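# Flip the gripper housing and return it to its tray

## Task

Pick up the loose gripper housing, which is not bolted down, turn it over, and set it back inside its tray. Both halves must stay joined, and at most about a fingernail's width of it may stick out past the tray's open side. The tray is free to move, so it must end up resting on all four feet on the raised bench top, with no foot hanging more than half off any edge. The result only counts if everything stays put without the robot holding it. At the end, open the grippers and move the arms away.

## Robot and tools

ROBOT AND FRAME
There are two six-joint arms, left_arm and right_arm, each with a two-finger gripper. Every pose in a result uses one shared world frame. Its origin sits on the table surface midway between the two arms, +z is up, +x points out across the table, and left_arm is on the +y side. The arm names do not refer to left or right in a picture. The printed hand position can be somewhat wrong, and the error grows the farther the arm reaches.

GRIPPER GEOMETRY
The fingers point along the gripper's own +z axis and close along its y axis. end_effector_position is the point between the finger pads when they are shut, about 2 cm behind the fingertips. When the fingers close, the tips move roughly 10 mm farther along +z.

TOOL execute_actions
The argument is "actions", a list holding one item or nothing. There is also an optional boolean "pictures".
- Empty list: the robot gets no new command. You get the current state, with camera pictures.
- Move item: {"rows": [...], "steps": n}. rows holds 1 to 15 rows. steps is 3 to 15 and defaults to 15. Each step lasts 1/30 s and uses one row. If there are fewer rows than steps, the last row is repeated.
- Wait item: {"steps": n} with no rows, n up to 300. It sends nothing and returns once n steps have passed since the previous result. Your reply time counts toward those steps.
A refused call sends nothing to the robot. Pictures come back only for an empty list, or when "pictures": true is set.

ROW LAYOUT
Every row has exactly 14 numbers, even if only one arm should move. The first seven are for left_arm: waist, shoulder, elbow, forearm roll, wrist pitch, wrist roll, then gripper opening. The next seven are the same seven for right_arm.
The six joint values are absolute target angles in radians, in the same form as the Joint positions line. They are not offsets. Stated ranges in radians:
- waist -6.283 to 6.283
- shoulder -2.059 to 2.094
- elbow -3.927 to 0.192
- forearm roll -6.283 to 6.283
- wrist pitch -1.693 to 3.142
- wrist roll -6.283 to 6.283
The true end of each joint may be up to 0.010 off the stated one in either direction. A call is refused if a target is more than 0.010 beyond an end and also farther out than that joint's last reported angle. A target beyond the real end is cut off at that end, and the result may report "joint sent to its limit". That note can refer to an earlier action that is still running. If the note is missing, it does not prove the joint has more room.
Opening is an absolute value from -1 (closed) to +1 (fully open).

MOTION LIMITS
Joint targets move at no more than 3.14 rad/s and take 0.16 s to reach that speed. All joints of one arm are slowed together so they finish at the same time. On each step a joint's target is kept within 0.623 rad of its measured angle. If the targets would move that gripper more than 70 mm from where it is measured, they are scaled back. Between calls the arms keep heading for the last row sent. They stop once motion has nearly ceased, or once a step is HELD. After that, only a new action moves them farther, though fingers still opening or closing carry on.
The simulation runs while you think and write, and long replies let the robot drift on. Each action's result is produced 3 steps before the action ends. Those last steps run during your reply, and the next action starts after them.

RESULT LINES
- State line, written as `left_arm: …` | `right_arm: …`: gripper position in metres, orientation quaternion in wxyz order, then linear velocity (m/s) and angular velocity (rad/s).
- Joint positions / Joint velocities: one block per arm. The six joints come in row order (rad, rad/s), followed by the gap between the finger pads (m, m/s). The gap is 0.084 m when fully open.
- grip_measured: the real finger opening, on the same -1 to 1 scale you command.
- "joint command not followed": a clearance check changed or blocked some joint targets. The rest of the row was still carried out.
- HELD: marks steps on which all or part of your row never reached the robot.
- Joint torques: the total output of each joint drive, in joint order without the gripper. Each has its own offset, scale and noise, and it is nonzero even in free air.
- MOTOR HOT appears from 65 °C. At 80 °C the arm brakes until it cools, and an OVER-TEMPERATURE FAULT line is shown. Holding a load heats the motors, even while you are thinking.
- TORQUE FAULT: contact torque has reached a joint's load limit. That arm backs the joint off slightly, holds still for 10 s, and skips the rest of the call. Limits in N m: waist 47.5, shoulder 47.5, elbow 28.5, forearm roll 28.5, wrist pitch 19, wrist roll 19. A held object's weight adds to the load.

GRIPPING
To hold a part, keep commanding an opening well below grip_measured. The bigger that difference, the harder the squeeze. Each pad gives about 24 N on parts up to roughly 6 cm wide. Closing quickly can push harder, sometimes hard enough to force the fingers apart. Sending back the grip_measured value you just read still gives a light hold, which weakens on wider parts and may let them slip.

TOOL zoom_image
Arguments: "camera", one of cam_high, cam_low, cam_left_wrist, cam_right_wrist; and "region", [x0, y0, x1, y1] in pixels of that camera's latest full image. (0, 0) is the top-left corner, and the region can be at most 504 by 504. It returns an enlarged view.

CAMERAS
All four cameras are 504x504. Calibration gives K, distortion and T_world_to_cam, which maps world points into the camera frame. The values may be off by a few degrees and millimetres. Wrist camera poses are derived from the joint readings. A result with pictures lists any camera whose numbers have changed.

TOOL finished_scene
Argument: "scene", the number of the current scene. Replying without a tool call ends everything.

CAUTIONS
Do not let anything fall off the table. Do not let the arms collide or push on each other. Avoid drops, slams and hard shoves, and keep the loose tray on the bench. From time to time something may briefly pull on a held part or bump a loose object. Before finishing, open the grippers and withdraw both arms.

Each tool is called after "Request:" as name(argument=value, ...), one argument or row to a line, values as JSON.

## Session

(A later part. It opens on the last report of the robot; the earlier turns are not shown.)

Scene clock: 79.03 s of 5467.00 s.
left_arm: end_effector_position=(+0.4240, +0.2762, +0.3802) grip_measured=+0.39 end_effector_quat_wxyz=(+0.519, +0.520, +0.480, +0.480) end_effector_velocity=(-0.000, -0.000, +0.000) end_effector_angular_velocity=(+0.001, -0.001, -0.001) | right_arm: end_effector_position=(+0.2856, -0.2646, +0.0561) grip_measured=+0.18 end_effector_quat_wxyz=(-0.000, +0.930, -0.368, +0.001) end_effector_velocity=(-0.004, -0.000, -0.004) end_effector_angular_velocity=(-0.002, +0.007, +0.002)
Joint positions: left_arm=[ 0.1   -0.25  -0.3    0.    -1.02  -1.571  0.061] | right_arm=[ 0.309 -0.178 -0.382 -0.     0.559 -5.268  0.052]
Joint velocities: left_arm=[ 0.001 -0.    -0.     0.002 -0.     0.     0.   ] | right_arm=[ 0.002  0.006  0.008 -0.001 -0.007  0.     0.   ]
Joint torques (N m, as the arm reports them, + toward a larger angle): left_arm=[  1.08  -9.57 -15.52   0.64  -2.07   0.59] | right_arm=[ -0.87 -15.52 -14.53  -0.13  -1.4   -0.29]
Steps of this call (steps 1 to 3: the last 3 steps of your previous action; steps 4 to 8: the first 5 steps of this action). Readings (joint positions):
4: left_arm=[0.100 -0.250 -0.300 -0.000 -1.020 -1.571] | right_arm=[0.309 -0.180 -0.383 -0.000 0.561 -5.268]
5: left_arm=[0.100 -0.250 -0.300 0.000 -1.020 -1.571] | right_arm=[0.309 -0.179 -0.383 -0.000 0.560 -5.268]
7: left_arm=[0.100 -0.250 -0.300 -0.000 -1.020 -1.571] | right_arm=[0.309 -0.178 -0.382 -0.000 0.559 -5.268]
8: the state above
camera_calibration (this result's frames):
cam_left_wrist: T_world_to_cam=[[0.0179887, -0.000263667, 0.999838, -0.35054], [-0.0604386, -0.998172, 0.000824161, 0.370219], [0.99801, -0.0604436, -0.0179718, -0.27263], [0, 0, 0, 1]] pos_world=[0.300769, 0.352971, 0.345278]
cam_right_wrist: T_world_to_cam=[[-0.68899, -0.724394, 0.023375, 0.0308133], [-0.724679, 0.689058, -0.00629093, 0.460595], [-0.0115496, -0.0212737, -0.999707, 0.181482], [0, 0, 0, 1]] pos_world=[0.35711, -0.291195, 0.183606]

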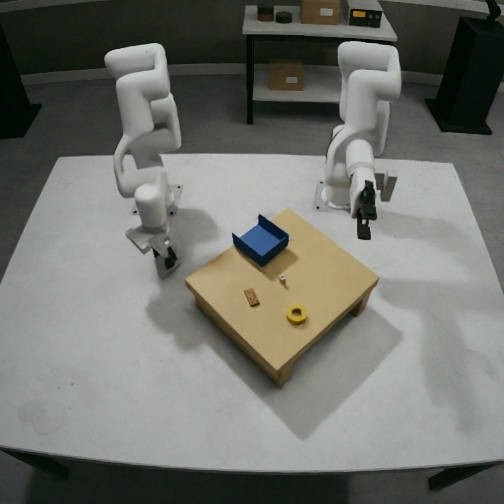

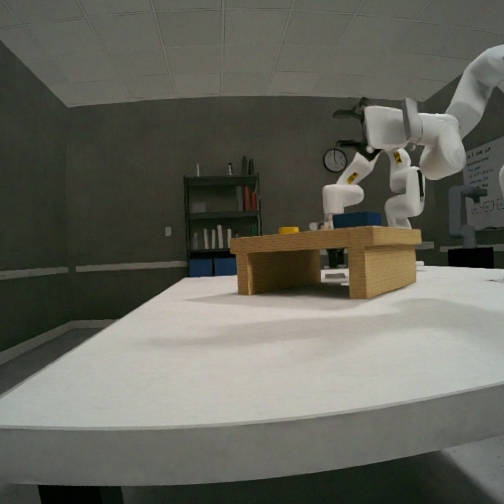

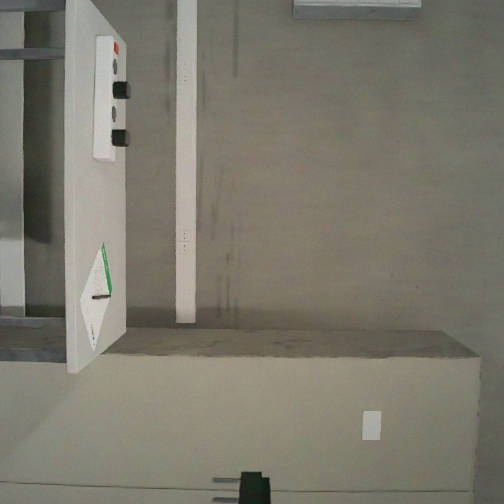

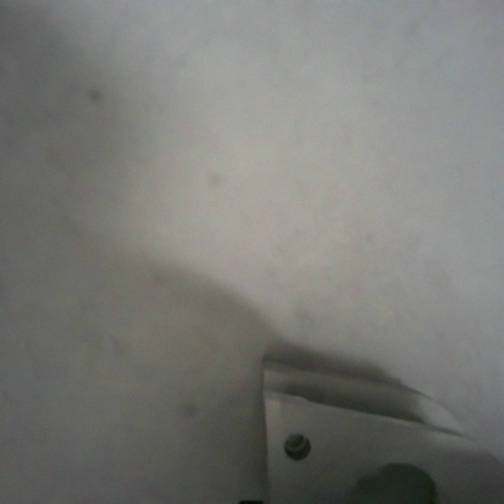

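Request:
execute_actions(
  actions=[
    {"rows":[[0.1,-0.25,-0.3,0,-1.02,-1.571,0.4,0.309,-0.165,-0.38,0,0.545,-5.268,-0.7],[0.1,-0.25,-0.3,0,-1.02,-1.571,0.4,0.309,-0.155,-0.379,0,0.534,-5.268,-0.7],[0.1,-0.25,-0.3,0,-1.02,-1.571,0.4,0.309,-0.145,-0.378,0,0.523,-5.268,-0.7],[0.1,-0.25,-0.3,0,-1.02,-1.571,0.4,0.309,-0.137,-0.376,0,0.513,-5.268,-0.7],[0.1,-0.25,-0.3,0,-1.02,-1.571,0.4,0.309,-0.13,-0.375,0,0.505,-5.268,-0.7],[0.1,-0.25,-0.3,0,-1.02,-1.571,0.4,0.309,-0.124,-0.374,0,0.498,-5.268,-0.7]],"steps":15},
  ],
  pictures=true,
)

Scene clock: 79.67 s of 5467.00 s.
left_arm: end_effector_position=(+0.4240, +0.2762, +0.3802) grip_measured=+0.39 end_effector_quat_wxyz=(+0.519, +0.520, +0.480, +0.480) end_effector_velocity=(-0.000, -0.001, +0.000) end_effector_angular_velocity=(+0.000, -0.000, -0.002) | right_arm: end_effector_position=(+0.2848, -0.2648, +0.0411) grip_measured=+0.18 end_effector_quat_wxyz=(+0.000, +0.930, -0.368, -0.000) end_effector_velocity=(+0.007, +0.001, -0.003) end_effector_angular_velocity=(+0.006, -0.020, -0.003)
Joint positions: left_arm=[ 0.1   -0.25  -0.3   -0.    -1.02  -1.571  0.061] | right_arm=[ 0.309 -0.126 -0.374  0.     0.501 -5.268  0.052]
Joint velocities: left_arm=[-0.001 -0.    -0.     0.001  0.001 -0.    -0.   ] | right_arm=[-0.002  0.024 -0.004  0.001 -0.04  -0.     0.   ]
Joint torques (N m, as the arm reports them, + toward a larger angle): left_arm=[  1.04  -9.41 -15.57   0.63  -2.24   0.67] | right_arm=[ -1.14 -16.75 -13.93  -0.51  -1.67   0.02]
Steps of this call (steps 1 to 3: the last 3 steps of your previous action; steps 4 to 7: the robot went on to your last target; steps 8 to 19: the first 12 steps of this action). Readings (joint positions):
8: left_arm=[0.100 -0.250 -0.300 -0.000 -1.020 -1.571] | right_arm=[0.309 -0.177 -0.381 -0.000 0.558 -5.268]
9: left_arm=[0.100 -0.250 -0.300 0.000 -1.020 -1.571] | right_arm=[0.309 -0.175 -0.381 -0.000 0.555 -5.268]
11: left_arm=[0.100 -0.250 -0.300 0.000 -1.020 -1.571] | right_arm=[0.309 -0.165 -0.381 -0.000 0.544 -5.268]
15: left_arm=[0.100 -0.250 -0.300 -0.000 -1.020 -1.571] | right_arm=[0.309 -0.136 -0.375 0.000 0.513 -5.268]
19: the state above
camera_calibration (this result's frames):
cam_left_wrist: T_world_to_cam=[[0.0179885, -0.00026351, 0.999838, -0.35054], [-0.0604385, -0.998172, 0.000824306, 0.370219], [0.99801, -0.0604435, -0.0179716, -0.272631], [0, 0, 0, 1]] pos_world=[0.300769, 0.352971, 0.345278]
cam_right_wrist: T_world_to_cam=[[-0.688935, -0.724381, 0.0253144, 0.0303396], [-0.724693, 0.689053, -0.00509997, 0.459994], [-0.0137486, -0.0218587, -0.999667, 0.166934], [0, 0, 0, 1]] pos_world=[0.356551, -0.291334, 0.168456]

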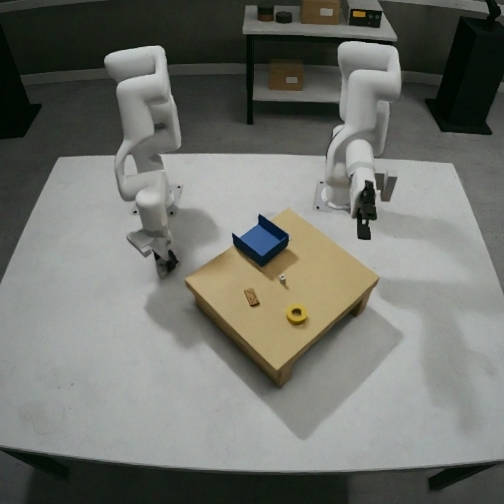

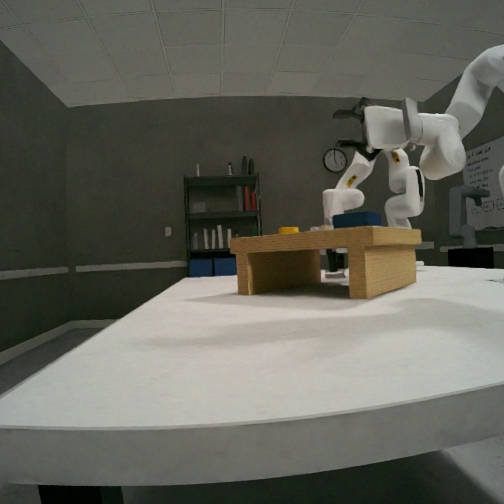

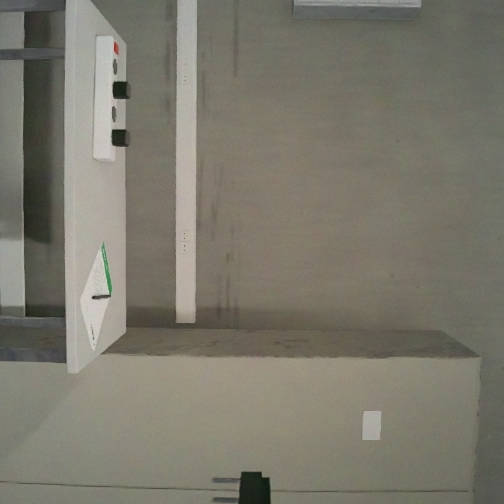

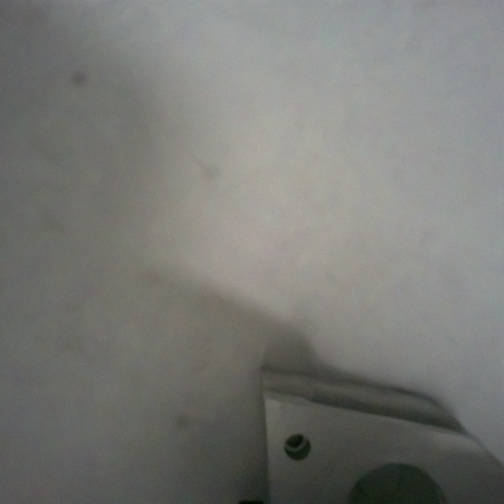

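Request:
execute_actions(
  actions=[
    {"rows":[[0.1,-0.25,-0.3,0,-1.02,-1.571,0.4,0.309,-0.118,-0.374,0,0.492,-5.268,-0.7],[0.1,-0.25,-0.3,0,-1.02,-1.571,0.4,0.309,-0.112,-0.374,0,0.486,-5.268,-0.7],[0.1,-0.25,-0.3,0,-1.02,-1.571,0.4,0.309,-0.106,-0.374,0,0.48,-5.268,-0.7],[0.1,-0.25,-0.3,0,-1.02,-1.571,0.4,0.309,-0.1,-0.374,0,0.474,-5.268,-0.7]],"steps":12},
  ],
  pictures=true,
)

Request:
zoom_image(
  camera="cam_right_wrist",
  region=[230,330,504,504],
)

Scene clock: 80.10 s of 5467.00 s.
left_arm: end_effector_position=(+0.4240, +0.2762, +0.3802) grip_measured=+0.39 end_effector_quat_wxyz=(+0.519, +0.520, +0.480, +0.480) end_effector_velocity=(-0.001, +0.001, -0.001) end_effector_angular_velocity=(+0.000, +0.002, +0.002) | right_arm: end_effector_position=(+0.2864, -0.2643, +0.0359) grip_measured=+0.18 end_effector_quat_wxyz=(-0.001, +0.930, -0.368, +0.001) end_effector_velocity=(+0.011, +0.002, -0.001) end_effector_angular_velocity=(+0.007, -0.026, -0.001)
Joint positions: left_arm=[ 0.1   -0.25  -0.3   -0.    -1.02  -1.571  0.061] | right_arm=[ 0.309 -0.103 -0.376 -0.     0.477 -5.268  0.052]
Joint velocities: left_arm=[ 0.002 -0.     0.003 -0.    -0.001  0.    -0.   ] | right_arm=[-0.002  0.024 -0.015 -0.    -0.037 -0.     0.   ]
Joint torques (N m, as the arm reports them, + toward a larger angle): left_arm=[  1.    -9.52 -15.38   0.44  -2.13   0.6 ] | right_arm=[ -0.68 -13.13 -10.78  -0.32  -1.25   0.09]
Steps of this call (steps 1 to 3: the last 3 steps of your previous action; step 4: the robot went on to your last target; steps 5 to 13: the first 9 steps of this action). Readings (joint positions):
5: left_arm=[0.100 -0.250 -0.300 -0.000 -1.020 -1.571] | right_arm=[0.309 -0.124 -0.374 -0.000 0.498 -5.268]
6: left_arm=[0.100 -0.250 -0.300 -0.000 -1.020 -1.571] | right_arm=[0.309 -0.123 -0.374 -0.000 0.497 -5.268]
8: left_arm=[0.100 -0.250 -0.300 0.000 -1.020 -1.571] | right_arm=[0.309 -0.117 -0.374 -0.000 0.491 -5.268]
12: left_arm=[0.100 -0.250 -0.300 0.000 -1.020 -1.571] | right_arm=[0.309 -0.104 -0.375 -0.000 0.478 -5.268]
13: the state above
camera_calibration (this result's frames):
cam_left_wrist: T_world_to_cam=[[0.0179885, -0.00026359, 0.999838, -0.35054], [-0.0604385, -0.998172, 0.000824223, 0.370219], [0.99801, -0.0604435, -0.0179715, -0.272631], [0, 0, 0, 1]] pos_world=[0.300769, 0.352971, 0.345278]
cam_right_wrist: T_world_to_cam=[[-0.688988, -0.724423, 0.0225149, 0.0320616], [-0.724695, 0.689035, -0.00683182, 0.460933], [-0.0105644, -0.0210235, -0.999723, 0.16117], [0, 0, 0, 1]] pos_world=[0.357829, -0.290984, 0.163553]

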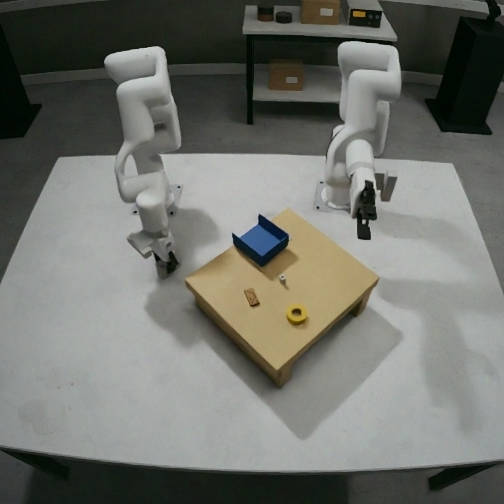

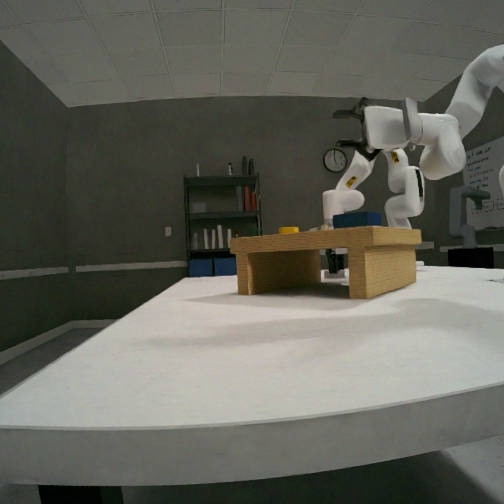

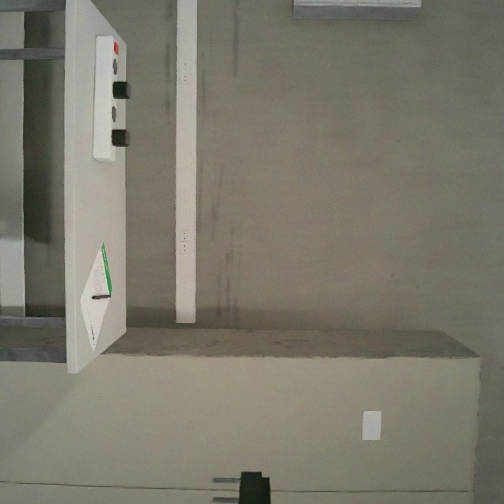

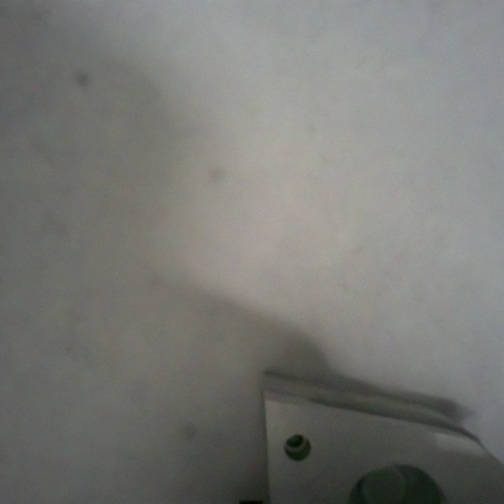

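Region (230, 330, 504, 504) of cam_right_wrist's 504x504 image, scaled by 1.839, with more detail than that image has; it fills the top 320 rows of this view, and the rest is white.

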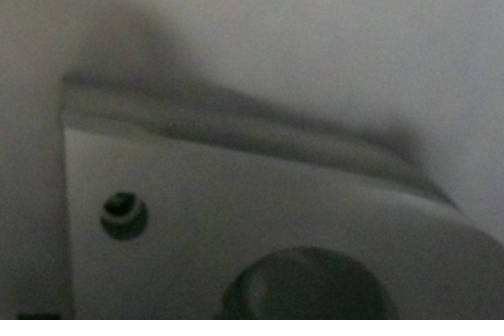

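Request:
execute_actions(
  actions=[
    {"rows":[[0.1,-0.25,-0.3,0,-1.02,-1.571,0.4,0.309,-0.106,-0.374,0,0.48,-5.268,0.3],[0.1,-0.25,-0.3,0,-1.02,-1.571,0.4,0.309,-0.106,-0.374,0,0.48,-5.268,0.6],[0.1,-0.25,-0.3,0,-1.02,-1.571,0.4,0.309,-0.106,-0.374,0,0.48,-5.268,0.6],[0.1,-0.25,-0.3,0,-1.02,-1.571,0.4,0.309,-0.106,-0.374,0,0.48,-5.268,0.6],[0.1,-0.25,-0.3,0,-1.02,-1.571,0.4,0.309,-0.106,-0.374,0,0.48,-5.268,0.6],[0.1,-0.25,-0.3,0,-1.02,-1.571,0.4,0.309,-0.106,-0.374,0,0.48,-5.268,0.6],[0.1,-0.25,-0.3,0,-1.02,-1.571,0.4,0.309,-0.177,-0.381,0,0.558,-5.268,0.7],[0.1,-0.25,-0.3,0,-1.02,-1.571,0.4,0.309,-0.177,-0.381,0,0.558,-5.268,0.7],[0.1,-0.25,-0.3,0,-1.02,-1.571,0.4,0.309,-0.31,-0.44,0,0.75,-5.268,0.7]],"steps":15},
  ],
)

Request:
execute_actions(
  actions=[
    {"rows":[[0.1,-0.25,-0.3,0,-1.02,-1.571,0.4,0.309,-0.31,-0.44,0,0.75,-5.268,0.7]],"steps":12},
  ],
  pictures=true,
)

Request:
zoom_image(
  camera="cam_right_wrist",
  region=[230,330,504,504],
)

Request:
zoom_image(
  camera="cam_high",
  region=[120,220,220,300],
)

Scene clock: 80.70 s of 5467.00 s.
left_arm: end_effector_position=(+0.4240, +0.2762, +0.3802) grip_measured=+0.39 end_effector_quat_wxyz=(+0.519, +0.520, +0.480, +0.480) end_effector_velocity=(-0.000, +0.000, -0.000) end_effector_angular_velocity=(+0.000, +0.000, +0.001) | right_arm: end_effector_position=(+0.2841, -0.2650, +0.0648) grip_measured=+0.70 end_effector_quat_wxyz=(+0.003, +0.930, -0.368, -0.004) end_effector_velocity=(+0.077, +0.021, +0.364) end_effector_angular_velocity=(+0.034, -0.125, +0.002)
Joint positions: left_arm=[ 0.1   -0.25  -0.3    0.    -1.02  -1.571  0.061] | right_arm=[ 0.309 -0.205 -0.393  0.     0.609 -5.268  0.073]
Joint velocities: left_arm=[ 0.001 -0.     0.001 -0.    -0.     0.     0.   ] | right_arm=[ 0.002 -0.995 -0.406 -0.     1.272  0.     0.001]
Joint torques (N m, as the arm reports them, + toward a larger angle): left_arm=[  1.29  -9.9  -15.48   0.6   -2.07   0.55] | right_arm=[ -0.5  -15.   -17.93  -0.24  -2.28   0.13]
Steps of this call (steps 1 to 3: the last 3 steps of your previous action; steps 4 to 6: the robot went on to your last target; steps 7 to 18: the first 12 steps of this action). Readings (joint positions):
7: left_arm=[0.100 -0.250 -0.300 0.000 -1.020 -1.571] | right_arm=[0.309 -0.102 -0.376 -0.000 0.474 -5.268]
8: left_arm=[0.100 -0.250 -0.300 -0.000 -1.020 -1.571] | right_arm=[0.309 -0.102 -0.376 -0.000 0.475 -5.268]
10: left_arm=[0.100 -0.250 -0.300 -0.000 -1.020 -1.571] | right_arm=[0.309 -0.103 -0.372 0.000 0.478 -5.268]
14: left_arm=[0.100 -0.250 -0.300 -0.000 -1.020 -1.571] | right_arm=[0.309 -0.109 -0.372 0.000 0.486 -5.268]
18: the state above

Scene clock: 81.10 s of 5467.00 s.
left_arm: end_effector_position=(+0.4240, +0.2762, +0.3802) grip_measured=+0.39 end_effector_quat_wxyz=(+0.519, +0.520, +0.480, +0.480) end_effector_velocity=(-0.000, -0.001, +0.000) end_effector_angular_velocity=(-0.000, -0.000, -0.002) | right_arm: end_effector_position=(+0.2890, -0.2637, +0.1040) grip_measured=+0.70 end_effector_quat_wxyz=(+0.001, +0.930, -0.368, -0.001) end_effector_velocity=(+0.003, +0.001, +0.007) end_effector_angular_velocity=(+0.002, -0.008, -0.000)
Joint positions: left_arm=[ 0.1   -0.25  -0.3   -0.    -1.02  -1.571  0.061] | right_arm=[ 0.309 -0.308 -0.439  0.     0.749 -5.268  0.073]
Joint velocities: left_arm=[-0.002 -0.    -0.     0.     0.    -0.    -0.   ] | right_arm=[-0.001 -0.011 -0.011 -0.001  0.013  0.     0.   ]
Joint torques (N m, as the arm reports them, + toward a larger angle): left_arm=[  1.36  -9.39 -15.5    0.52  -2.16   0.57] | right_arm=[ -0.52 -14.61 -16.18  -0.56  -1.61   0.14]
Steps of this call (steps 1 to 3: the last 3 steps of your previous action; steps 4 to 12: the first 9 steps of this action). Readings (joint positions):
4: left_arm=[0.100 -0.250 -0.300 0.000 -1.020 -1.571] | right_arm=[0.309 -0.293 -0.437 -0.000 0.718 -5.268]
5: left_arm=[0.100 -0.250 -0.300 -0.000 -1.020 -1.571] | right_arm=[0.309 -0.299 -0.438 -0.000 0.728 -5.268]
7: left_arm=[0.100 -0.250 -0.300 0.000 -1.020 -1.571] | right_arm=[0.309 -0.304 -0.438 -0.000 0.741 -5.268]
11: left_arm=[0.100 -0.250 -0.300 0.000 -1.020 -1.571] | right_arm=[0.309 -0.308 -0.438 0.000 0.748 -5.268]
12: the state above
camera_calibration (this result's frames):
cam_left_wrist: T_world_to_cam=[[0.0179886, -0.000263381, 0.999838, -0.35054], [-0.0604384, -0.998172, 0.000824435, 0.370219], [0.99801, -0.0604435, -0.0179716, -0.272631], [0, 0, 0, 1]] pos_world=[0.300769, 0.352971, 0.345278]
cam_right_wrist: T_world_to_cam=[[-0.688916, -0.724367, 0.026227, 0.0323944], [-0.724691, 0.689059, -0.00453495, 0.462546], [-0.014787, -0.0221307, -0.999646, 0.230115], [0, 0, 0, 1]] pos_world=[0.360923, -0.290164, 0.231281]

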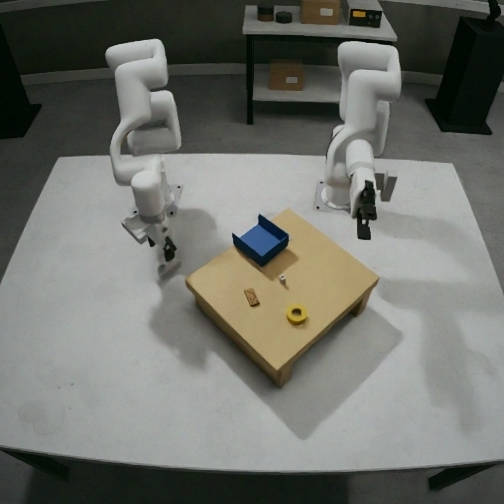

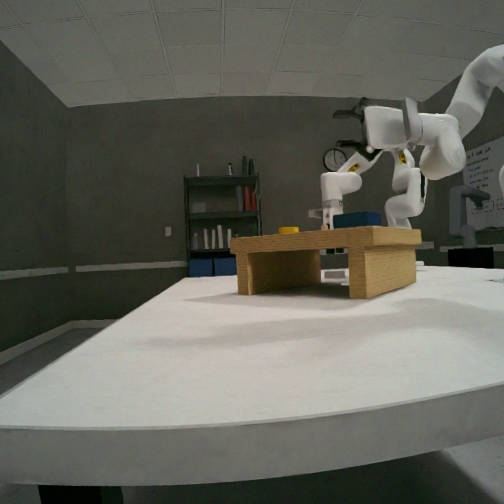

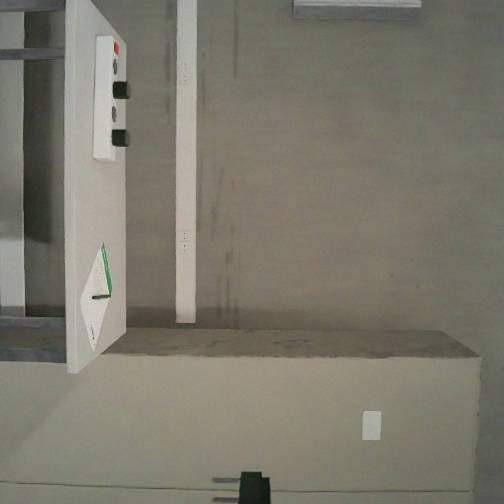

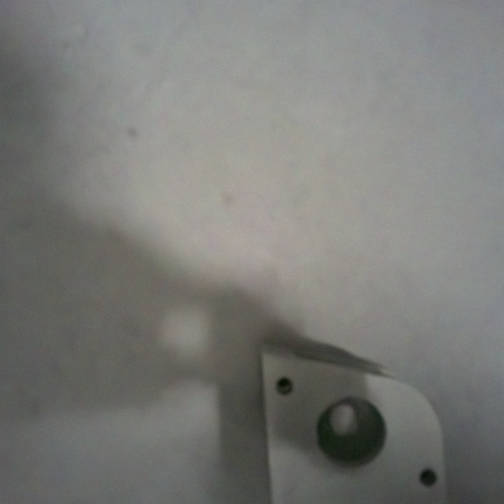

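Region (230, 330, 504, 504) of cam_right_wrist's 504x504 image, scaled by 1.839, with more detail than that image has; it fills the top 320 rows of this view, and the rest is white.

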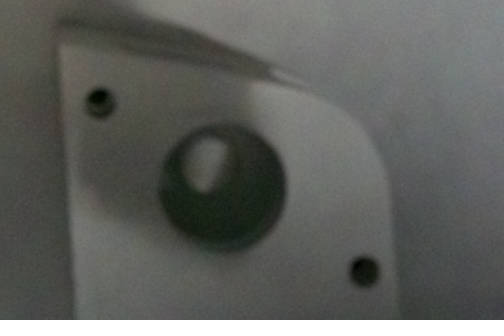

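Region (120, 220, 220, 300) of cam_high's 504x504 image, scaled by 5.040, with more detail than that image has; it fills the top 403 rows of this view, and the rest is white.

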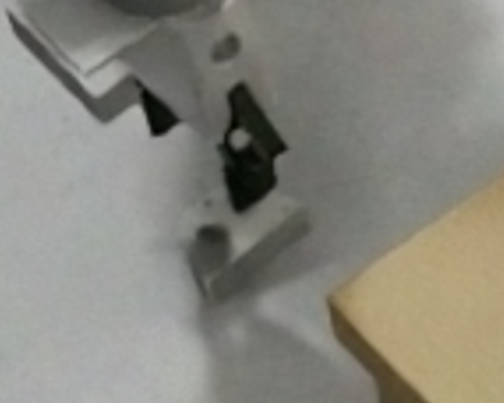

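Request:
execute_actions(
  actions=[
    {"rows":[[0.1,-0.25,-0.3,0,-1.02,-1.571,0.4,0.309,-0.124,-0.374,0,0.498,-5.268,0.7]],"steps":15},
  ],
)

Request:
execute_actions(
  actions=[
    {"rows":[[0.1,-0.25,-0.3,0,-1.02,-1.571,0.4,0.309,-0.07,-0.372,0,0.44,-5.268,0.7]],"steps":15},
  ],
  pictures=true,
)

Scene clock: 81.87 s of 5467.00 s.
left_arm: end_effector_position=(+0.4240, +0.2762, +0.3802) grip_measured=+0.39 end_effector_quat_wxyz=(+0.519, +0.520, +0.480, +0.480) end_effector_velocity=(+0.000, -0.000, +0.001) end_effector_angular_velocity=(-0.001, -0.001, -0.001) | right_arm: end_effector_position=(+0.2845, -0.2649, +0.0421) grip_measured=+0.70 end_effector_quat_wxyz=(+0.001, +0.930, -0.368, -0.001) end_effector_velocity=(+0.034, +0.010, +0.002) end_effector_angular_velocity=(+0.029, -0.105, +0.001)
Joint positions: left_arm=[ 0.1   -0.25  -0.3    0.    -1.02  -1.571  0.061] | right_arm=[ 0.309 -0.13  -0.375  0.     0.508 -5.268  0.073]
Joint velocities: left_arm=[-0.001 -0.001 -0.001 -0.     0.001 -0.    -0.   ] | right_arm=[ 0.002  0.05  -0.026  0.001 -0.133  0.     0.   ]
Joint torques (N m, as the arm reports them, + toward a larger angle): left_arm=[  1.26  -9.8  -15.27   0.49  -2.09   0.54] | right_arm=[ -1.13 -17.09 -13.51  -0.46  -1.24   0.12]
Steps of this call (steps 1 to 3: the last 3 steps of your previous action; steps 4 to 11: the robot went on to your last target; steps 12 to 23: the first 12 steps of this action). Readings (joint positions):
12: left_arm=[0.100 -0.250 -0.300 0.000 -1.020 -1.571] | right_arm=[0.309 -0.310 -0.440 0.000 0.750 -5.268]
13: left_arm=[0.100 -0.250 -0.300 -0.000 -1.020 -1.571] | right_arm=[0.309 -0.307 -0.439 -0.000 0.744 -5.268]
15: left_arm=[0.100 -0.250 -0.300 -0.000 -1.020 -1.571] | right_arm=[0.309 -0.274 -0.430 -0.000 0.694 -5.268]
19: left_arm=[0.100 -0.250 -0.300 0.000 -1.020 -1.571] | right_arm=[0.309 -0.156 -0.382 0.000 0.549 -5.268]
23: the state above

Scene clock: 82.37 s of 5467.00 s.
left_arm: end_effector_position=(+0.4240, +0.2762, +0.3802) grip_measured=+0.39 end_effector_quat_wxyz=(+0.519, +0.520, +0.480, +0.480) end_effector_velocity=(-0.000, -0.001, -0.001) end_effector_angular_velocity=(-0.000, +0.002, -0.003) | right_arm: end_effector_position=(+0.2861, -0.2644, +0.0272) grip_measured=+0.70 end_effector_quat_wxyz=(-0.001, +0.930, -0.368, +0.001) end_effector_velocity=(+0.002, +0.001, -0.002) end_effector_angular_velocity=(+0.002, -0.006, +0.001)
Joint positions: left_arm=[ 0.1   -0.25  -0.3   -0.    -1.02  -1.571  0.061] | right_arm=[ 0.309 -0.071 -0.372 -0.     0.441 -5.268  0.073]
Joint velocities: left_arm=[-0.003  0.     0.001 -0.     0.    -0.    -0.   ] | right_arm=[ 0.001  0.009 -0.001  0.    -0.015  0.     0.   ]
Joint torques (N m, as the arm reports them, + toward a larger angle): left_arm=[  1.1   -9.66 -15.44   0.58  -2.09   0.54] | right_arm=[ -0.79 -17.47 -12.46  -0.1   -1.21  -0.01]
Steps of this call (steps 1 to 3: the last 3 steps of your previous action; steps 4 to 15: the first 12 steps of this action). Readings (joint positions):
4: left_arm=[0.100 -0.250 -0.300 -0.000 -1.020 -1.571] | right_arm=[0.309 -0.126 -0.376 -0.000 0.500 -5.268]
5: left_arm=[0.100 -0.250 -0.300 -0.000 -1.020 -1.571] | right_arm=[0.309 -0.122 -0.375 -0.000 0.493 -5.268]
7: left_arm=[0.100 -0.250 -0.300 0.000 -1.020 -1.571] | right_arm=[0.309 -0.098 -0.375 -0.000 0.468 -5.268]
11: left_arm=[0.100 -0.250 -0.300 -0.000 -1.020 -1.571] | right_arm=[0.309 -0.075 -0.371 0.000 0.446 -5.268]
15: the state above
camera_calibration (this result's frames):
cam_left_wrist: T_world_to_cam=[[0.0179885, -0.000263376, 0.999838, -0.35054], [-0.0604384, -0.998172, 0.000824435, 0.370219], [0.99801, -0.0604435, -0.0179715, -0.272631], [0, 0, 0, 1]] pos_world=[0.300769, 0.352971, 0.345278]
cam_right_wrist: T_world_to_cam=[[-0.688998, -0.724419, 0.0223361, 0.0320128], [-0.724689, 0.689041, -0.00692458, 0.460717], [-0.0103742, -0.0209577, -0.999727, 0.152412], [0, 0, 0, 1]] pos_world=[0.357515, -0.291068, 0.154845]

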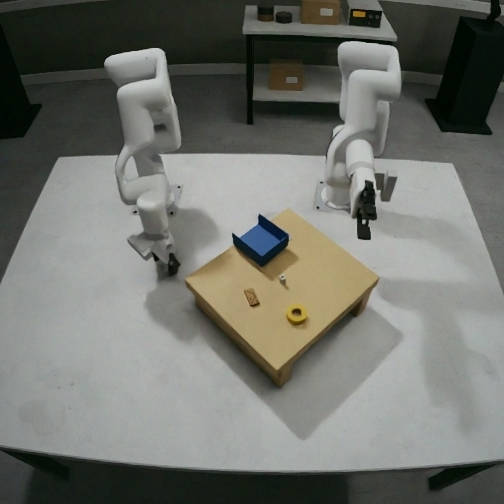

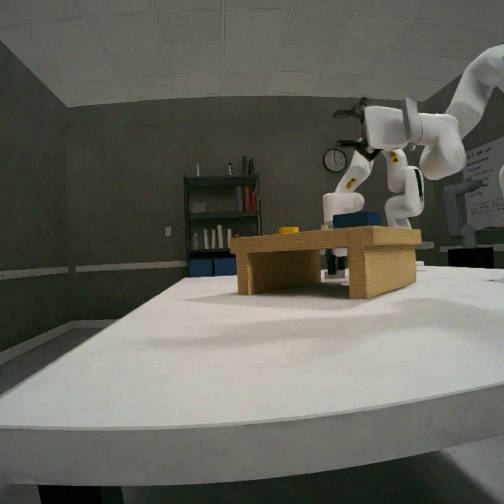

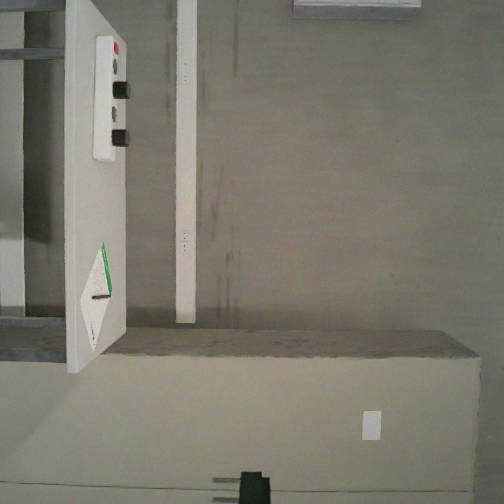

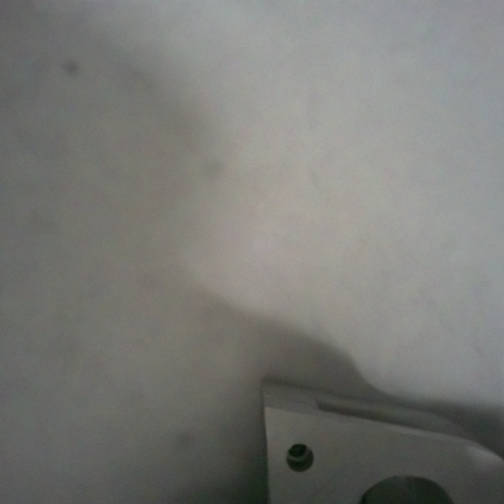

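Request:
execute_actions(
  actions=[
    {"rows":[[0.1,-0.25,-0.3,0,-1.02,-1.571,0.4,0.309,-0.07,-0.372,0,0.44,-5.268,0.55],[0.1,-0.25,-0.3,0,-1.02,-1.571,0.4,0.309,-0.07,-0.372,0,0.44,-5.268,0.45],[0.1,-0.25,-0.3,0,-1.02,-1.571,0.4,0.309,-0.07,-0.372,0,0.44,-5.268,0.4],[0.1,-0.25,-0.3,0,-1.02,-1.571,0.4,0.309,-0.07,-0.372,0,0.44,-5.268,0.35],[0.1,-0.25,-0.3,0,-1.02,-1.571,0.4,0.309,-0.07,-0.372,0,0.44,-5.268,0.3],[0.1,-0.25,-0.3,0,-1.02,-1.571,0.4,0.309,-0.07,-0.372,0,0.44,-5.268,0.25],[0.1,-0.25,-0.3,0,-1.02,-1.571,0.4,0.309,-0.07,-0.372,0,0.44,-5.268,0.2],[0.1,-0.25,-0.3,0,-1.02,-1.571,0.4,0.309,-0.07,-0.372,0,0.44,-5.268,0.15],[0.1,-0.25,-0.3,0,-1.02,-1.571,0.4,0.309,-0.07,-0.372,0,0.44,-5.268,0.05],[0.1,-0.25,-0.3,0,-1.02,-1.571,0.4,0.309,-0.07,-0.372,0,0.44,-5.268,-0.1],[0.1,-0.25,-0.3,0,-1.02,-1.571,0.4,0.309,-0.07,-0.372,0,0.44,-5.268,-0.3],[0.1,-0.25,-0.3,0,-1.02,-1.571,0.4,0.309,-0.07,-0.372,0,0.44,-5.268,-0.5],[0.1,-0.25,-0.3,0,-1.02,-1.571,0.4,0.309,-0.07,-0.372,0,0.44,-5.268,-0.7]],"steps":15},
  ],
)

Request:
execute_actions(
  actions=[
    {"rows":[[0.1,-0.25,-0.3,0,-1.02,-1.571,0.4,0.309,-0.07,-0.372,0,0.44,-5.268,-0.8],[0.1,-0.25,-0.3,0,-1.02,-1.571,0.4,0.309,-0.07,-0.372,0,0.44,-5.268,-0.8],[0.1,-0.25,-0.3,0,-1.02,-1.571,0.4,0.309,-0.07,-0.372,0,0.44,-5.268,-0.8],[0.1,-0.25,-0.3,0,-1.02,-1.571,0.4,0.309,-0.124,-0.374,0,0.498,-5.268,-0.8],[0.1,-0.25,-0.3,0,-1.02,-1.571,0.4,0.309,-0.177,-0.381,0,0.558,-5.268,-0.8],[0.1,-0.25,-0.3,0,-1.02,-1.571,0.4,0.309,-0.25,-0.42,0,0.67,-5.268,-0.8],[0.1,-0.25,-0.3,0,-1.02,-1.571,0.4,0.309,-0.33,-0.48,0,0.81,-5.268,-0.8]],"steps":15},
  ],
  pictures=true,
)

Scene clock: 83.07 s of 5467.00 s.
left_arm: end_effector_position=(+0.4240, +0.2762, +0.3802) grip_measured=+0.39 end_effector_quat_wxyz=(+0.519, +0.520, +0.480, +0.480) end_effector_velocity=(+0.000, +0.000, -0.000) end_effector_angular_velocity=(+0.000, +0.000, +0.001) | right_arm: end_effector_position=(+0.2861, -0.2644, +0.0269) grip_measured=+0.19 end_effector_quat_wxyz=(-0.001, +0.930, -0.368, +0.001) end_effector_velocity=(-0.001, -0.000, -0.000) end_effector_angular_velocity=(-0.000, +0.001, -0.001)
Joint positions: left_arm=[ 0.1   -0.25  -0.3   -0.    -1.02  -1.571  0.061] | right_arm=[ 0.309 -0.07  -0.372 -0.     0.44  -5.268  0.052]
Joint velocities: left_arm=[ 0.001  0.     0.     0.    -0.     0.    -0.   ] | right_arm=[-0.001 -0.     0.002  0.    -0.001 -0.     0.   ]
Joint torques (N m, as the arm reports them, + toward a larger angle): left_arm=[  1.13  -9.7  -15.52   0.43  -2.19   0.59] | right_arm=[ -0.58 -15.76 -12.24  -0.49  -1.31   0.26]
Steps of this call (steps 1 to 3: the last 3 steps of your previous action; steps 4 to 9: the robot went on to your last target; steps 10 to 21: the first 12 steps of this action). Readings (joint positions):
10: left_arm=[0.100 -0.250 -0.300 -0.000 -1.020 -1.571] | right_arm=[0.309 -0.070 -0.372 -0.000 0.440 -5.268]
11: left_arm=[0.100 -0.250 -0.300 0.000 -1.020 -1.571] | right_arm=[0.309 -0.070 -0.372 -0.000 0.440 -5.268]
13: left_arm=[0.100 -0.250 -0.300 -0.000 -1.020 -1.571] | right_arm=[0.309 -0.070 -0.372 -0.000 0.440 -5.268]
17: left_arm=[0.100 -0.250 -0.300 0.000 -1.020 -1.571] | right_arm=[0.309 -0.070 -0.372 -0.000 0.440 -5.268]
21: the state above

Scene clock: 83.57 s of 5467.00 s.
left_arm: end_effector_position=(+0.4240, +0.2762, +0.3802) grip_measured=+0.39 end_effector_quat_wxyz=(+0.519, +0.520, +0.480, +0.480) end_effector_velocity=(+0.000, -0.000, +0.000) end_effector_angular_velocity=(+0.001, -0.000, -0.000) | right_arm: end_effector_position=(+0.2950, -0.2620, +0.0949) grip_measured=+0.19 end_effector_quat_wxyz=(-0.001, +0.930, -0.368, +0.001) end_effector_velocity=(+0.089, +0.024, +0.361) end_effector_angular_velocity=(+0.051, -0.190, +0.001)
Joint positions: left_arm=[ 0.1   -0.25  -0.3    0.    -1.02  -1.571  0.061] | right_arm=[ 0.309 -0.264 -0.445 -0.     0.707 -5.268  0.052]
Joint velocities: left_arm=[ 0.     0.    -0.     0.001 -0.     0.     0.   ] | right_arm=[ 0.001 -0.79  -0.502 -0.     1.096 -0.     0.   ]
Joint torques (N m, as the arm reports them, + toward a larger angle): left_arm=[  1.22  -9.59 -15.43   0.57  -2.18   0.58] | right_arm=[ -1.08  -6.39 -10.94  -0.29  -1.43   0.08]
Steps of this call (steps 1 to 3: the last 3 steps of your previous action; steps 4 to 15: the first 12 steps of this action). Readings (joint positions):
4: left_arm=[0.100 -0.250 -0.300 -0.000 -1.020 -1.571] | right_arm=[0.309 -0.070 -0.372 -0.000 0.440 -5.268]
5: left_arm=[0.100 -0.250 -0.300 0.000 -1.020 -1.571] | right_arm=[0.309 -0.070 -0.372 -0.000 0.440 -5.268]
7: left_arm=[0.100 -0.250 -0.300 -0.000 -1.020 -1.571] | right_arm=[0.309 -0.070 -0.372 -0.000 0.440 -5.268]
11: left_arm=[0.100 -0.250 -0.300 -0.000 -1.020 -1.571] | right_arm=[0.309 -0.139 -0.378 0.000 0.531 -5.268]
15: the state above
camera_calibration (this result's frames):
cam_left_wrist: T_world_to_cam=[[0.0179885, -0.000263587, 0.999838, -0.35054], [-0.0604386, -0.998172, 0.00082423, 0.370219], [0.99801, -0.0604436, -0.0179716, -0.272631], [0, 0, 0, 1]] pos_world=[0.300769, 0.352971, 0.345278]
cam_right_wrist: T_world_to_cam=[[-0.688946, -0.724474, 0.0221458, 0.038302], [-0.724741, 0.688985, -0.00706438, 0.465959], [-0.0101402, -0.0209169, -0.99973, 0.220159], [0, 0, 0, 1]] pos_world=[0.36632, -0.288685, 0.222543]

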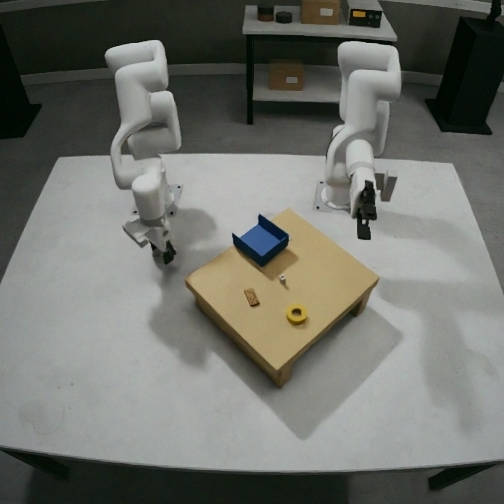

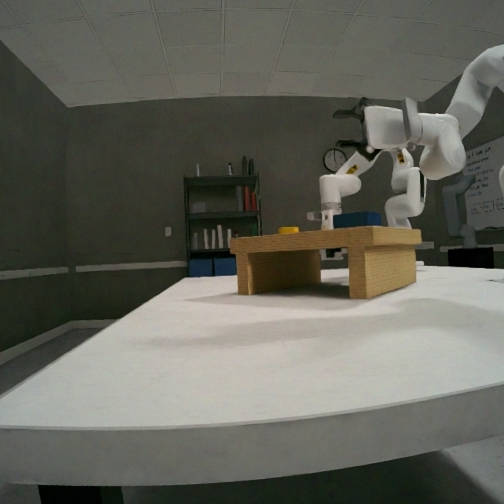

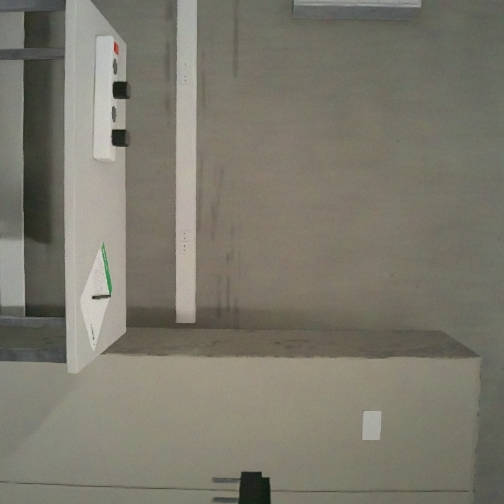

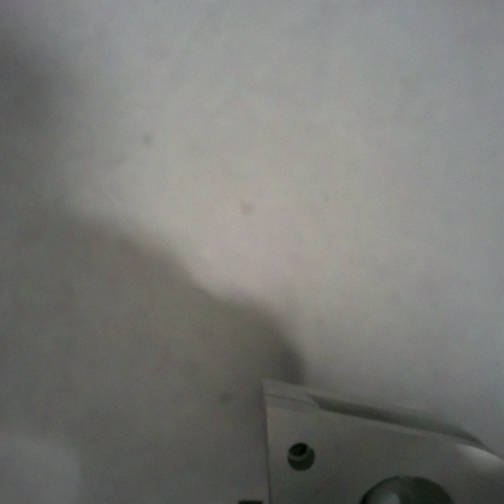

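Request:
execute_actions(
  actions=[
    {"rows":[[0.1,-0.25,-0.3,0,-1.02,-1.571,0.4,0.309,-0.44,-0.6,0,1.04,-5.0,-0.8],[0.1,-0.25,-0.3,0,-1.02,-1.571,0.4,0.309,-0.44,-0.6,0,1.04,-5.0,-0.8],[0.1,-0.25,-0.3,0,-1.02,-1.571,0.4,0.309,-0.44,-0.6,0,1.04,-5.0,-0.8],[0.1,-0.25,-0.3,0,-1.02,-1.571,0.4,0.309,-0.5,-0.8,0,1.30,-4.5,-0.8]],"steps":15},
  ],
)

Request:
execute_actions(
  actions=[
    {"rows":[[0.1,-0.25,-0.3,0,-1.02,-1.571,0.4,0.4,-0.4,-0.95,0,1.35,-4.0,-0.8]],"steps":15},
  ],
  pictures=true,
)

Scene clock: 84.13 s of 5467.00 s.
left_arm: end_effector_position=(+0.4240, +0.2762, +0.3802) grip_measured=+0.39 end_effector_quat_wxyz=(+0.519, +0.520, +0.480, +0.480) end_effector_velocity=(+0.000, +0.001, +0.000) end_effector_angular_velocity=(-0.001, -0.001, +0.002) | right_arm: end_effector_position=(+0.3028, -0.2600, +0.2276) grip_measured=+0.19 end_effector_quat_wxyz=(-0.000, +0.804, -0.594, +0.000) end_effector_velocity=(-0.023, -0.006, +0.349) end_effector_angular_velocity=(+0.001, +0.004, -1.889)
Joint positions: left_arm=[ 0.1   -0.25  -0.3   -0.    -1.02  -1.571  0.061] | right_arm=[ 0.309 -0.455 -0.702  0.     1.156 -4.749  0.052]
Joint velocities: left_arm=[-0.    -0.    -0.001 -0.003 -0.001 -0.    -0.   ] | right_arm=[ 0.001 -0.344 -0.746  0.001  1.094  1.889  0.   ]
Joint torques (N m, as the arm reports them, + toward a larger angle): left_arm=[  1.3   -9.74 -15.35   0.67  -2.18   0.59] | right_arm=[ -0.8  -13.77 -18.64  -0.36  -1.37  -0.36]
Steps of this call (steps 1 to 3: the last 3 steps of your previous action; steps 4 to 5: the robot went on to your last target; steps 6 to 17: the first 12 steps of this action). Readings (joint positions):
6: left_arm=[0.100 -0.250 -0.300 0.000 -1.020 -1.571] | right_arm=[0.309 -0.324 -0.476 0.000 0.801 -5.268]
7: left_arm=[0.100 -0.250 -0.300 0.000 -1.020 -1.571] | right_arm=[0.309 -0.327 -0.478 0.000 0.809 -5.262]
9: left_arm=[0.100 -0.250 -0.300 -0.000 -1.020 -1.571] | right_arm=[0.309 -0.346 -0.496 0.000 0.855 -5.213]
13: left_arm=[0.100 -0.250 -0.300 -0.000 -1.020 -1.571] | right_arm=[0.309 -0.410 -0.603 -0.000 1.008 -5.001]
17: the state above

Scene clock: 84.63 s of 5467.00 s.
left_arm: end_effector_position=(+0.4240, +0.2762, +0.3802) grip_measured=+0.39 end_effector_quat_wxyz=(+0.519, +0.520, +0.480, +0.480) end_effector_velocity=(+0.000, +0.001, -0.000) end_effector_angular_velocity=(+0.001, +0.000, +0.001) | right_arm: end_effector_position=(+0.3128, -0.2251, +0.2969) grip_measured=+0.19 end_effector_quat_wxyz=(-0.000, -0.583, +0.813, +0.000) end_effector_velocity=(+0.009, +0.031, +0.020) end_effector_angular_velocity=(-0.005, +0.008, -0.397)
Joint positions: left_arm=[ 0.1   -0.25  -0.3    0.    -1.02  -1.571  0.061] | right_arm=[ 0.394 -0.406 -0.939  0.     1.345 -4.039  0.052]
Joint velocities: left_arm=[ 0.002  0.    -0.     0.001  0.001  0.     0.   ] | right_arm=[ 0.072  0.074 -0.121 -0.002  0.056  0.47  -0.   ]
Joint torques (N m, as the arm reports them, + toward a larger angle): left_arm=[  1.22  -9.34 -15.44   0.51  -2.22   0.55] | right_arm=[ -2.91 -15.27 -17.38  -0.81  -1.2   -0.45]
Steps of this call (steps 1 to 3: the last 3 steps of your previous action; steps 4 to 15: the first 12 steps of this action). Readings (joint positions):
4: left_arm=[0.100 -0.250 -0.300 -0.000 -1.020 -1.571] | right_arm=[0.309 -0.491 -0.780 -0.000 1.264 -4.560]
5: left_arm=[0.100 -0.250 -0.300 -0.000 -1.020 -1.571] | right_arm=[0.310 -0.493 -0.789 -0.000 1.277 -4.534]
7: left_arm=[0.100 -0.250 -0.300 0.000 -1.020 -1.571] | right_arm=[0.318 -0.484 -0.809 -0.000 1.296 -4.461]
11: left_arm=[0.100 -0.250 -0.300 -0.000 -1.020 -1.571] | right_arm=[0.366 -0.433 -0.891 0.000 1.330 -4.191]
15: the state above
camera_calibration (this result's frames):
cam_left_wrist: T_world_to_cam=[[0.0179883, -0.000263514, 0.999838, -0.35054], [-0.0604386, -0.998172, 0.000824289, 0.370219], [0.99801, -0.0604436, -0.0179714, -0.272631], [0, 0, 0, 1]] pos_world=[0.300769, 0.352971, 0.345278]
cam_right_wrist: T_world_to_cam=[[-0.944717, 0.326953, 0.0247245, 0.388765], [0.326916, 0.945037, -0.00562427, 0.183119], [-0.0252044, 0.00276948, -0.999678, 0.433116], [0, 0, 0, 1]] pos_world=[0.318325, -0.301361, 0.424394]

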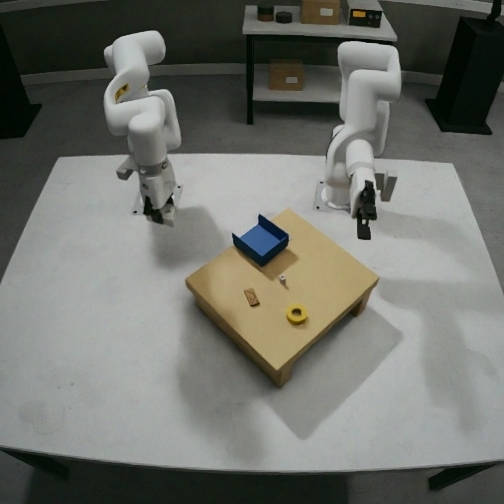

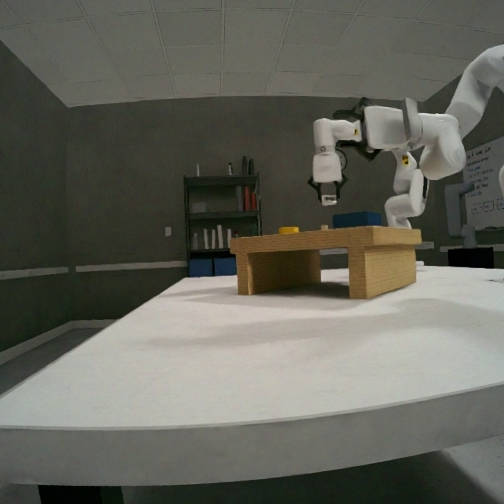

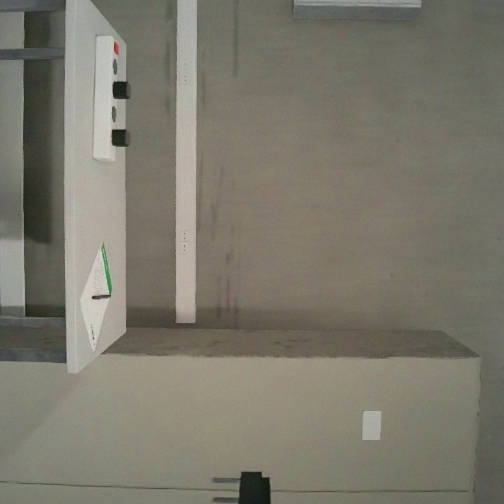

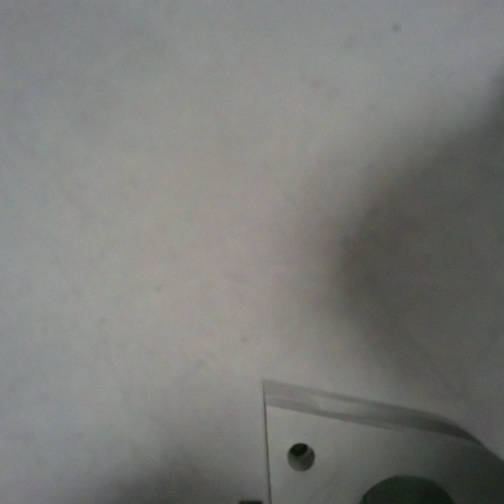

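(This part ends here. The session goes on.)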